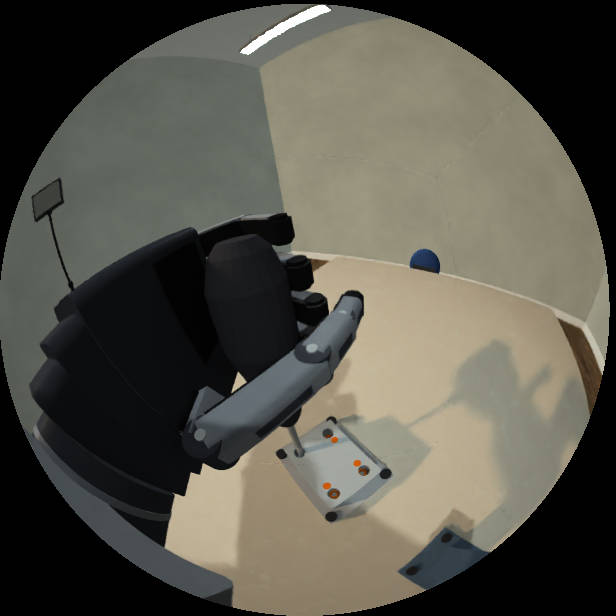

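Scene clock: 247.70 s of 13600.00 s.
end_effector_position=(+0.7203, +0.1316, +0.1808) hand_measured=(-1.000, -0.956, -0.944, -0.998, -0.040, -1.000) hand_load_n=(+0.0, +10.5, +10.5, +10.0, +15.5, +4.0) hand_stopped_by=(target, force, force, target, force, target) hand_force_limit=1.00 hand_speed=0.00 end_effector_quat_wxyz=(-0.213, +0.674, +0.230, +0.669) end_effector_velocity=(-0.000, +0.000, +0.000) end_effector_angular_velocity=(-0.000, -0.000, -0.000)
Joint positions: [-0.203 -1.169  1.864 -0.675  0.72  -4.747]
Joint velocities: [ 0.001 -0.     0.    -0.     0.001 -0.   ]
Wrist force (N, on the end effector, along its own x y z axes, offset not removed): [3.5 2.8 1.2]
Wrist torque (N m, same axes, about the end effector's origin, offset not removed): [0.37 -0.18 0.22]
Hand target: +0.720, +0.132, +0.181; -0.213, +0.674, +0.230, +0.669
Off the commanded pose: 0.000 m, 0 deg.
Steps of this call (steps 1 to 12: all 12 steps of this action). Readings (end_effector_position | what the end effector reports):
1: (+0.7202, +0.1318, +0.1808) | hand_measured=(-0.720, -0.720, -0.680, -0.720, +0.150, -1.000) hand_load_n=(+0.0, +0.0, +0.0, +0.0, +0.0, +0.0) hand_stopped_by=(moving, moving, moving, moving, target, target) hand_force_limit=1.00 hand_speed=0.00
2: (+0.7202, +0.1318, +0.1808) | hand_measured=(-0.720, -0.720, -0.680, -0.720, +0.150, -1.000) hand_load_n=(+0.0, +0.0, +0.0, +0.0, +0.0, +0.0) hand_stopped_by=(moving, moving, moving, moving, target, target) hand_force_limit=1.00 hand_speed=0.00
4: (+0.7202, +0.1318, +0.1808) | hand_measured=(-0.770, -0.770, -0.730, -0.770, +0.152, -1.000) hand_load_n=(+0.0, +0.0, +3.5, +0.0, +2.0, +0.5) hand_stopped_by=(moving, moving, moving, moving, moving, target) hand_force_limit=1.00 hand_speed=0.00
8: (+0.7203, +0.1317, +0.1808) | hand_measured=(-0.992, -0.956, -0.946, -0.990, +0.090, -1.000) hand_load_n=(+0.0, +11.0, +12.0, +7.5, +5.5, +1.5) hand_stopped_by=(moving, force, force, moving, moving, target) hand_force_limit=1.00 hand_speed=0.00
12: the state above

Scene clock: 249.23 s of 13600.00 s.
end_effector_position=(+0.7119, +0.1031, +0.1806) hand_measured=(-1.000, -0.956, -0.944, -0.996, -0.032, -1.000) hand_load_n=(+0.0, +5.0, +10.5, +13.0, +15.0, +5.0) hand_stopped_by=(target, force, force, target, force, target) hand_force_limit=1.00 hand_speed=0.00 end_effector_quat_wxyz=(-0.041, +0.709, +0.040, +0.703) end_effector_velocity=(+0.001, -0.000, -0.000) end_effector_angular_velocity=(+0.000, +0.001, -0.014)
Joint positions: [ 0.011 -1.187  1.893 -0.698  1.456 -4.71 ]
Joint velocities: [ 0.007  0.004 -0.006  0.003  0.021  0.   ]
Wrist force (N, on the end effector, along its own x y z axes, offset not removed): [10.6 3.4 1.9]
Wrist torque (N m, same axes, about the end effector's origin, offset not removed): [0.35 -0.47 0.21]
Hand target: +0.712, +0.103, +0.181; -0.041, +0.709, +0.040, +0.703
Off the commanded pose: 0.000 m, 0 deg.
move: done
camera_calibration (this result's frames):
cam_wrist: T_world_to_cam=[[0.145384, -0.97494, -0.168392, 0.0386196], [-0.567714, 0.0571862, -0.821237, 0.548752], [0.810286, 0.214994, -0.545173, -0.37541], [0, 0, 0, 1]] pos_world=[0.610109, 0.0869815, 0.252495]

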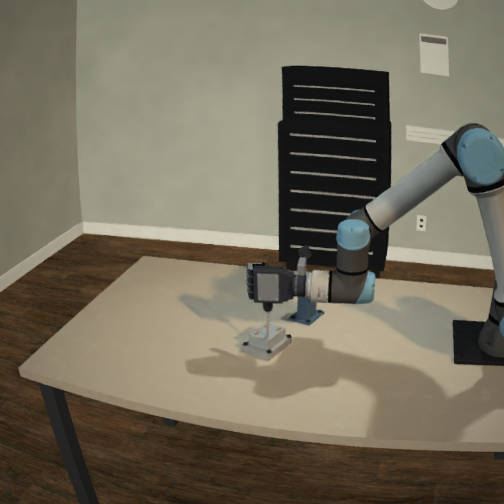

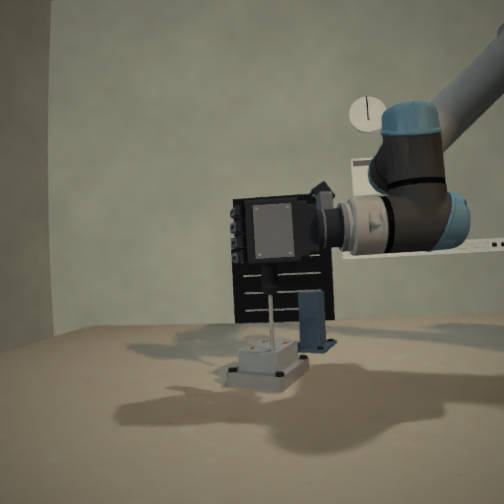

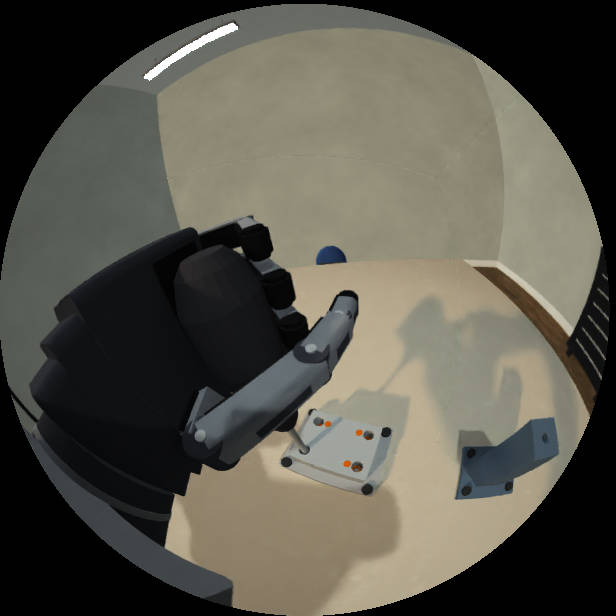

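Scene clock: 250.50 s of 13600.00 s.
end_effector_position=(+0.6903, +0.0826, +0.1797) hand_measured=(-1.000, -0.956, -0.944, -0.996, -0.030, -1.000) hand_load_n=(+0.0, +3.0, +10.5, +16.0, +15.0, +6.0) hand_stopped_by=(target, force, force, target, force, target) hand_force_limit=1.00 hand_speed=0.00 end_effector_quat_wxyz=(+0.121, +0.699, -0.139, +0.691) end_effector_velocity=(+0.000, -0.001, -0.000) end_effector_angular_velocity=(+0.001, +0.002, -0.014)
Joint positions: [ 0.201 -1.081  1.719 -0.621  2.131 -4.679]
Joint velocities: [ 0.003  0.006 -0.011  0.008  0.017  0.002]
Wrist force (N, on the end effector, along its own x y z axes, offset not removed): [6.2 2.2 2.0]
Wrist torque (N m, same axes, about the end effector's origin, offset not removed): [0.17 -0.22 0.04]
Hand target: +0.690, +0.082, +0.180; +0.122, +0.699, -0.139, +0.691
Off the commanded pose: 0.000 m, 0 deg.
move: done
camera_calibration (this result's frames):
cam_wrist: T_world_to_cam=[[-0.325802, -0.926426, -0.188646, 0.346494], [-0.473643, 0.332625, -0.815489, 0.448191], [0.818239, -0.176338, -0.547166, -0.326812], [0, 0, 0, 1]] pos_world=[0.592582, 0.114292, 0.252039]

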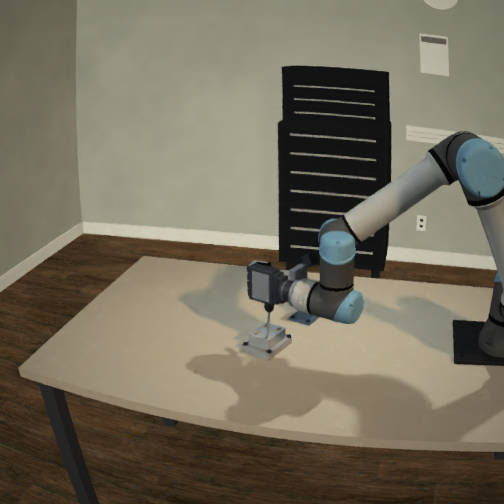

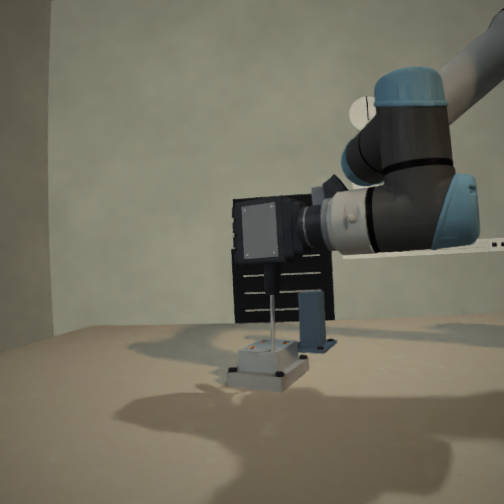

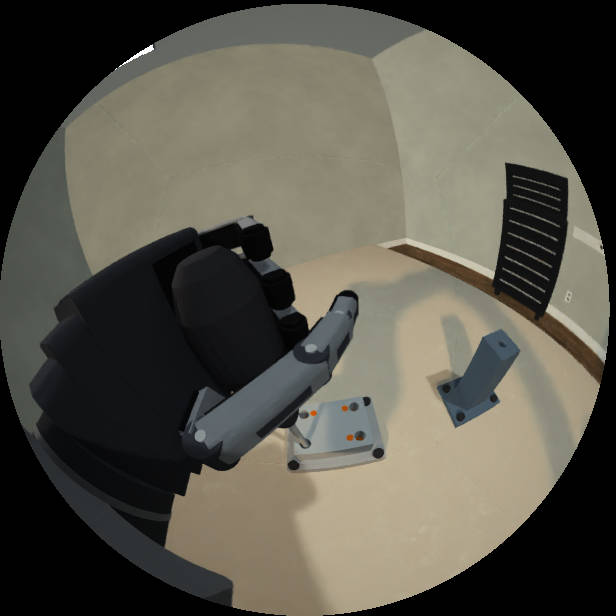

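Scene clock: 250.80 s of 13600.00 s.
end_effector_position=(+0.6913, +0.0822, +0.1796) hand_measured=(-0.720, -0.720, -0.680, -0.720, +0.150, -1.000) hand_load_n=(+0.0, +0.0, +0.0, +0.0, +0.0, +0.0) hand_stopped_by=(moving, moving, moving, moving, moving, target) hand_force_limit=1.00 hand_speed=0.30 end_effector_quat_wxyz=(+0.121, +0.699, -0.139, +0.691) end_effector_velocity=(+0.002, -0.001, -0.000) end_effector_angular_velocity=(+0.000, -0.000, +0.000)
Joint positions: [ 0.199 -1.08   1.717 -0.62   2.129 -4.679]
Joint velocities: [-0.003  0.002 -0.002  0.    -0.004 -0.   ]
Wrist force (N, on the end effector, along its own x y z axes, offset not removed): [0.5 2.4 1.1]
Wrist torque (N m, same axes, about the end effector's origin, offset not removed): [0.41 -0.03 0.16]
Hand target: +0.692, +0.082, +0.180; +0.121, +0.699, -0.139, +0.691
Off the commanded pose: 0.000 m, 0 deg.
Steps of this call (steps 1 to 9: all 9 steps of this action). Readings (end_effector_position | what the end effector reports):
1: (+0.6903, +0.0826, +0.1797) | hand_measured=(-1.000, -0.956, -0.944, -0.996, -0.030, -1.000) hand_load_n=(+0.0, +3.0, +10.5, +16.0, +15.0, +6.0) hand_stopped_by=(moving, moving, moving, moving, moving, target) hand_force_limit=1.00 hand_speed=0.30
2: (+0.6905, +0.0825, +0.1797) | hand_measured=(-1.000, -0.956, -0.944, -0.996, -0.030, -1.000) hand_load_n=(+0.0, +3.0, +10.5, +16.0, +15.0, +6.0) hand_stopped_by=(moving, moving, moving, moving, moving, target) hand_force_limit=1.00 hand_speed=0.30
4: (+0.6908, +0.0824, +0.1796) | hand_measured=(-0.934, -0.892, -0.896, -0.932, +0.010, -1.000) hand_load_n=(+0.0, +0.0, -13.0, +0.0, +12.5, +4.5) hand_stopped_by=(moving, moving, moving, moving, moving, target) hand_force_limit=1.00 hand_speed=0.30
8: (+0.6913, +0.0822, +0.1796) | hand_measured=(-0.720, -0.720, -0.744, -0.720, +0.152, -1.000) hand_load_n=(+0.0, +0.0, -4.0, +0.0, +3.0, +1.5) hand_stopped_by=(moving, moving, moving, moving, moving, target) hand_force_limit=1.00 hand_speed=0.30
9: the state above

Scene clock: 252.30 s of 13600.00 s.
end_effector_position=(+0.7121, +0.1033, +0.1804) hand_measured=(-0.720, -0.720, -0.680, -0.720, +0.150, -1.000) hand_load_n=(+0.0, +0.0, +0.0, +0.0, +0.0, +0.0) hand_stopped_by=(target, target, target, target, target, target) hand_force_limit=1.00 hand_speed=0.30 end_effector_quat_wxyz=(-0.041, +0.709, +0.040, +0.703) end_effector_velocity=(+0.001, -0.000, -0.000) end_effector_angular_velocity=(+0.000, -0.000, +0.014)
Joint positions: [ 0.012 -1.187  1.893 -0.698  1.457 -4.71 ]
Joint velocities: [-0.008 -0.     0.002 -0.002 -0.022 -0.   ]
Wrist force (N, on the end effector, along its own x y z axes, offset not removed): [-0.9 2.1 1.5]
Wrist torque (N m, same axes, about the end effector's origin, offset not removed): [0.34 0.18 0.02]
Hand target: +0.712, +0.103, +0.180; -0.042, +0.709, +0.041, +0.703
Off the commanded pose: 0.000 m, 0 deg.
move: done
camera_calibration (this result's frames):
cam_wrist: T_world_to_cam=[[0.145363, -0.974952, -0.168342, 0.03876], [-0.567683, 0.0571642, -0.82126, 0.548663], [0.810312, 0.214946, -0.545154, -0.375727], [0, 0, 0, 1]] pos_world=[0.610289, 0.0871862, 0.25229]

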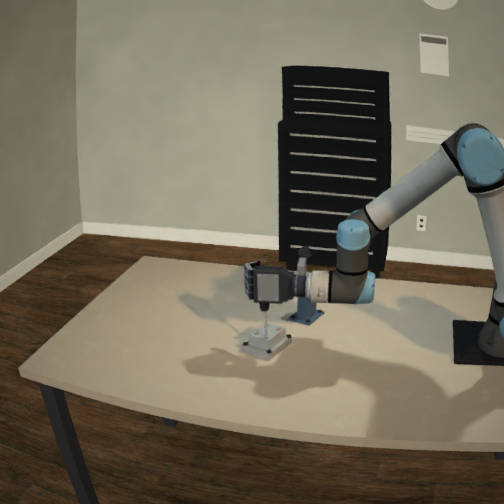

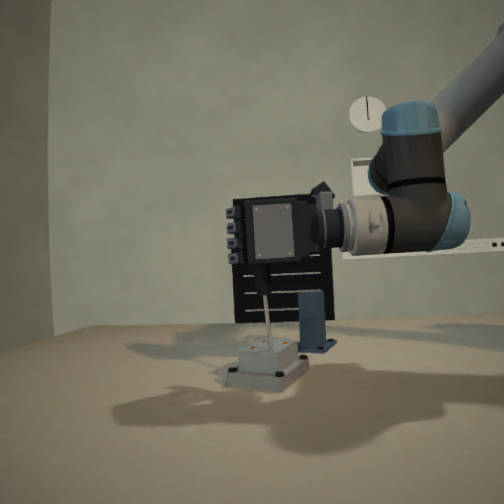

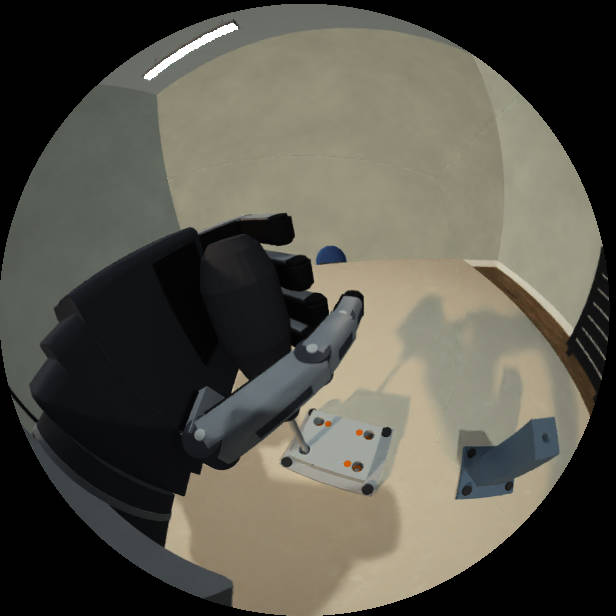

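Scene clock: 253.60 s of 13600.00 s.
end_effector_position=(+0.7203, +0.1318, +0.1806) hand_measured=(-0.720, -0.720, -0.680, -0.720, +0.150, -1.000) hand_load_n=(+0.0, +0.0, +0.0, +0.0, +0.0, +0.0) hand_stopped_by=(target, target, target, target, target, target) hand_force_limit=1.00 hand_speed=0.30 end_effector_quat_wxyz=(-0.213, +0.674, +0.230, +0.669) end_effector_velocity=(+0.000, +0.001, -0.001) end_effector_angular_velocity=(-0.001, +0.002, +0.015)
Joint positions: [-0.203 -1.168  1.864 -0.677  0.72  -4.747]
Joint velocities: [-0.004  0.004 -0.006  0.005 -0.019 -0.002]
Wrist force (N, on the end effector, along its own x y z axes, offset not removed): [-0.6 2.8 2.0]
Wrist torque (N m, same axes, about the end effector's origin, offset not removed): [0.40 0.04 0.14]
Hand target: +0.720, +0.132, +0.181; -0.214, +0.674, +0.231, +0.669
Off the commanded pose: 0.000 m, 0 deg.
move: done
camera_calibration (this result's frames):
cam_wrist: T_world_to_cam=[[0.613601, -0.775864, -0.146726, -0.302066], [-0.513267, -0.2507, -0.820796, 0.553134], [0.600042, 0.578951, -0.552055, -0.283662], [0, 0, 0, 1]] pos_world=[0.639463, 0.0685352, 0.253092]

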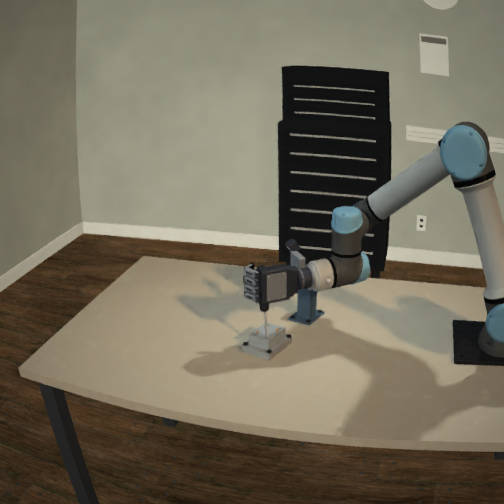

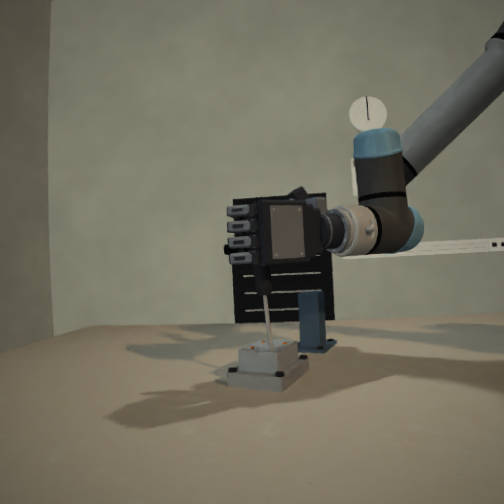

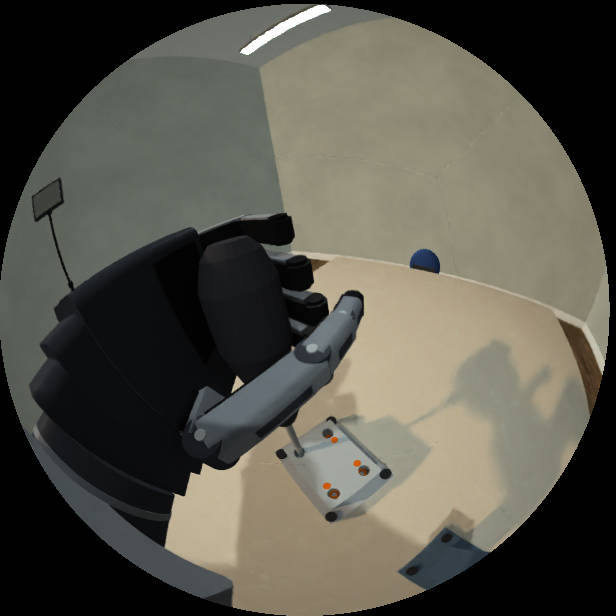

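Scene clock: 254.00 s of 13600.00 s.
end_effector_position=(+0.7204, +0.1317, +0.1806) hand_measured=(-1.000, -0.954, -0.944, -0.996, -0.040, -1.000) hand_load_n=(+0.0, +9.5, +10.0, +9.5, +15.5, +4.0) hand_stopped_by=(target, force, force, force, force, target) hand_force_limit=1.00 hand_speed=0.00 end_effector_quat_wxyz=(-0.213, +0.674, +0.230, +0.669) end_effector_velocity=(-0.000, -0.000, +0.000) end_effector_angular_velocity=(+0.000, +0.000, -0.000)
Joint positions: [-0.203 -1.168  1.864 -0.676  0.72  -4.747]
Joint velocities: [-0.    -0.001 -0.     0.001  0.     0.   ]
Wrist force (N, on the end effector, along its own x y z axes, offset not removed): [3.1 1.5 1.6]
Wrist torque (N m, same axes, about the end effector's origin, offset not removed): [0.22 -0.13 0.12]
Hand target: +0.720, +0.132, +0.181; -0.213, +0.674, +0.230, +0.669
Off the commanded pose: 0.000 m, 0 deg.
Steps of this call (steps 1 to 12: all 12 steps of this action). Readings (end_effector_position | what the end effector reports):
1: (+0.7203, +0.1318, +0.1806) | hand_measured=(-0.720, -0.720, -0.680, -0.720, +0.150, -1.000) hand_load_n=(+0.0, +0.0, +0.0, +0.0, +0.0, +0.0) hand_stopped_by=(moving, moving, moving, moving, target, target) hand_force_limit=1.00 hand_speed=0.00
2: (+0.7203, +0.1318, +0.1806) | hand_measured=(-0.720, -0.720, -0.680, -0.720, +0.150, -1.000) hand_load_n=(+0.0, +0.0, +0.0, +0.0, +0.0, +0.0) hand_stopped_by=(moving, moving, moving, moving, target, target) hand_force_limit=1.00 hand_speed=0.00
4: (+0.7203, +0.1318, +0.1806) | hand_measured=(-0.770, -0.770, -0.730, -0.770, +0.152, -1.000) hand_load_n=(+0.0, +0.0, +3.5, +0.0, +2.0, +0.5) hand_stopped_by=(moving, moving, moving, moving, moving, target) hand_force_limit=1.00 hand_speed=0.00
8: (+0.7204, +0.1317, +0.1806) | hand_measured=(-0.992, -0.956, -0.946, -0.990, +0.090, -1.000) hand_load_n=(+0.0, +10.5, +12.0, +8.0, +5.5, +1.5) hand_stopped_by=(moving, force, force, moving, moving, target) hand_force_limit=1.00 hand_speed=0.00
12: the state above

Scene clock: 255.53 s of 13600.00 s.
end_effector_position=(+0.7120, +0.1031, +0.1804) hand_measured=(-1.000, -0.954, -0.944, -0.996, -0.030, -1.000) hand_load_n=(+0.0, +4.5, +10.0, +13.5, +15.0, +5.0) hand_stopped_by=(target, force, force, force, force, target) hand_force_limit=1.00 hand_speed=0.00 end_effector_quat_wxyz=(-0.041, +0.709, +0.040, +0.703) end_effector_velocity=(+0.001, -0.000, +0.000) end_effector_angular_velocity=(+0.000, +0.001, -0.013)
Joint positions: [ 0.011 -1.187  1.893 -0.699  1.457 -4.71 ]
Joint velocities: [ 0.006  0.004 -0.006  0.004  0.019  0.   ]
Wrist force (N, on the end effector, along its own x y z axes, offset not removed): [10.0 2.8 1.9]
Wrist torque (N m, same axes, about the end effector's origin, offset not removed): [0.30 -0.45 0.20]
Hand target: +0.712, +0.103, +0.180; -0.040, +0.709, +0.040, +0.703
Off the commanded pose: 0.000 m, 0 deg.
move: done
camera_calibration (this result's frames):
cam_wrist: T_world_to_cam=[[0.145363, -0.974954, -0.168326, 0.0385877], [-0.567388, 0.0572294, -0.821459, 0.548429], [0.810518, 0.214916, -0.544859, -0.375796], [0, 0, 0, 1]] pos_world=[0.610152, 0.0869995, 0.252251]

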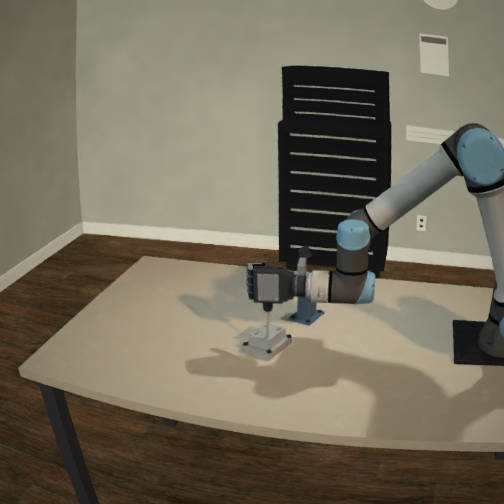

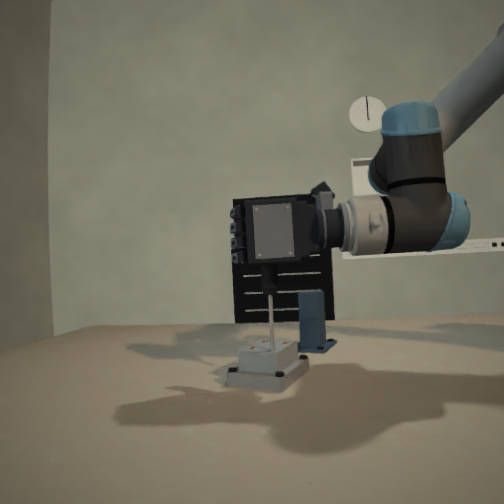

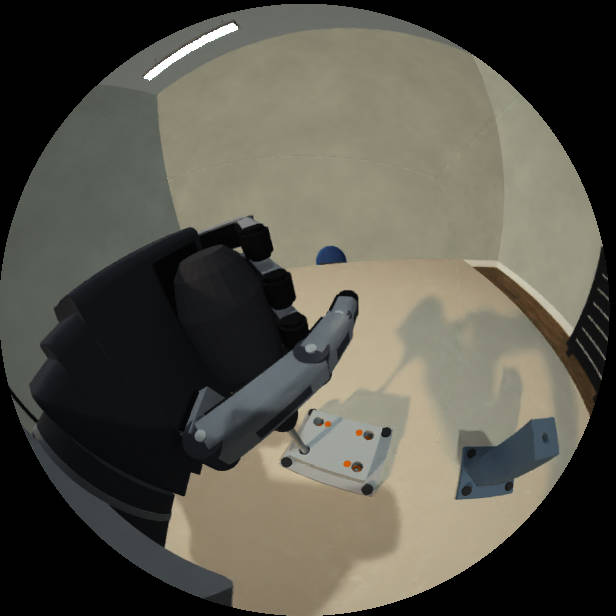

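Scene clock: 256.80 s of 13600.00 s.
end_effector_position=(+0.6904, +0.0826, +0.1795) hand_measured=(-1.000, -0.954, -0.944, -0.996, -0.030, -1.000) hand_load_n=(+0.0, +2.5, +10.5, +16.5, +15.0, +5.5) hand_stopped_by=(target, force, force, force, force, target) hand_force_limit=1.00 hand_speed=0.00 end_effector_quat_wxyz=(+0.121, +0.699, -0.139, +0.691) end_effector_velocity=(+0.001, -0.001, +0.000) end_effector_angular_velocity=(+0.001, +0.001, -0.013)
Joint positions: [ 0.201 -1.081  1.719 -0.622  2.131 -4.68 ]
Joint velocities: [ 0.003  0.006 -0.011  0.006  0.016  0.002]
Wrist force (N, on the end effector, along its own x y z axes, offset not removed): [3.8 3.9 2.7]
Wrist torque (N m, same axes, about the end effector's origin, offset not removed): [0.44 0.08 -0.04]
Hand target: +0.690, +0.082, +0.180; +0.122, +0.698, -0.139, +0.691
Off the commanded pose: 0.000 m, 0 deg.
move: done
camera_calibration (this result's frames):
cam_wrist: T_world_to_cam=[[-0.325812, -0.926399, -0.188766, 0.346512], [-0.473293, 0.332661, -0.815678, 0.447838], [0.818438, -0.176416, -0.546843, -0.327173], [0, 0, 0, 1]] pos_world=[0.592627, 0.114312, 0.251788]

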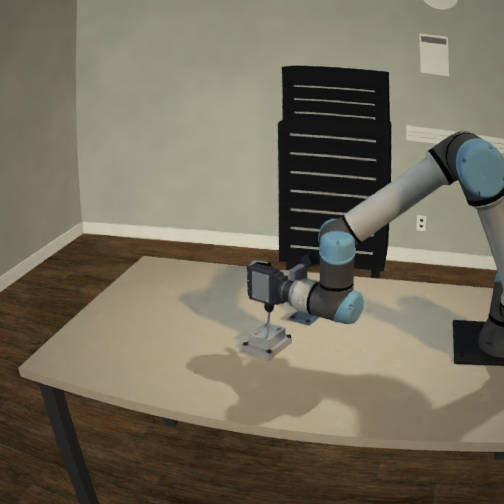

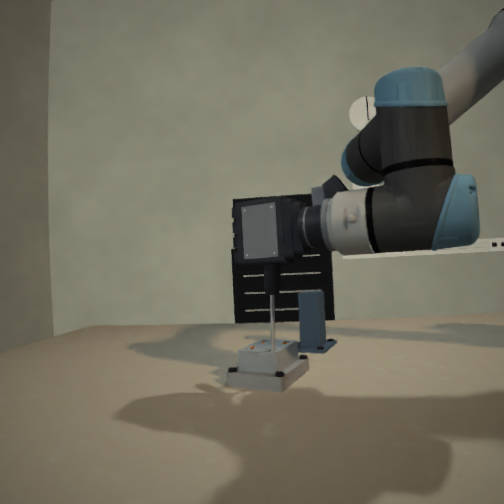

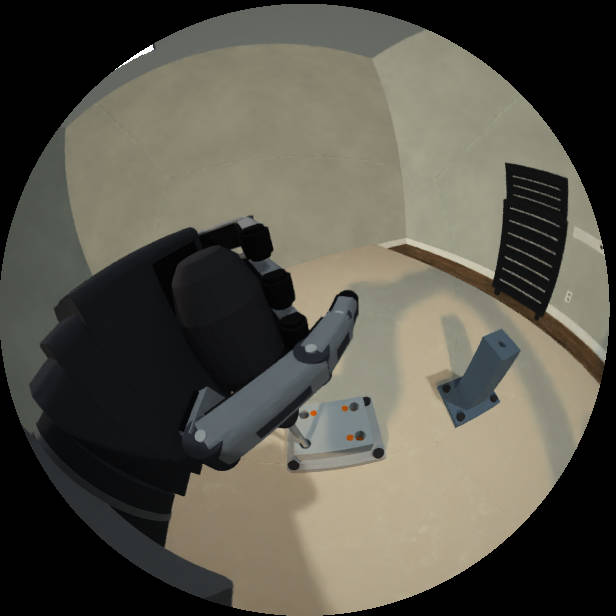

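Region (210, 240, 330, 380) of cam_low's 504x504 image, scaled by 3.600, with more detail than that image has; it fills the left 432 columns of this view, and the rest is white.

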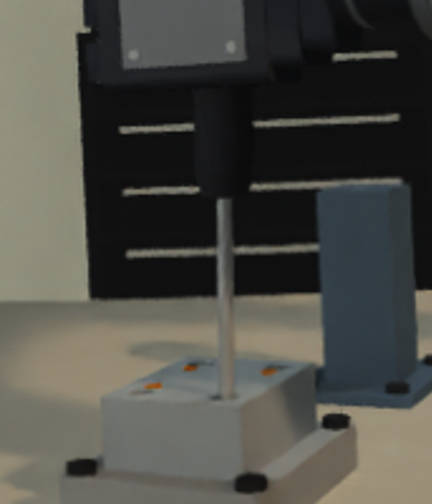

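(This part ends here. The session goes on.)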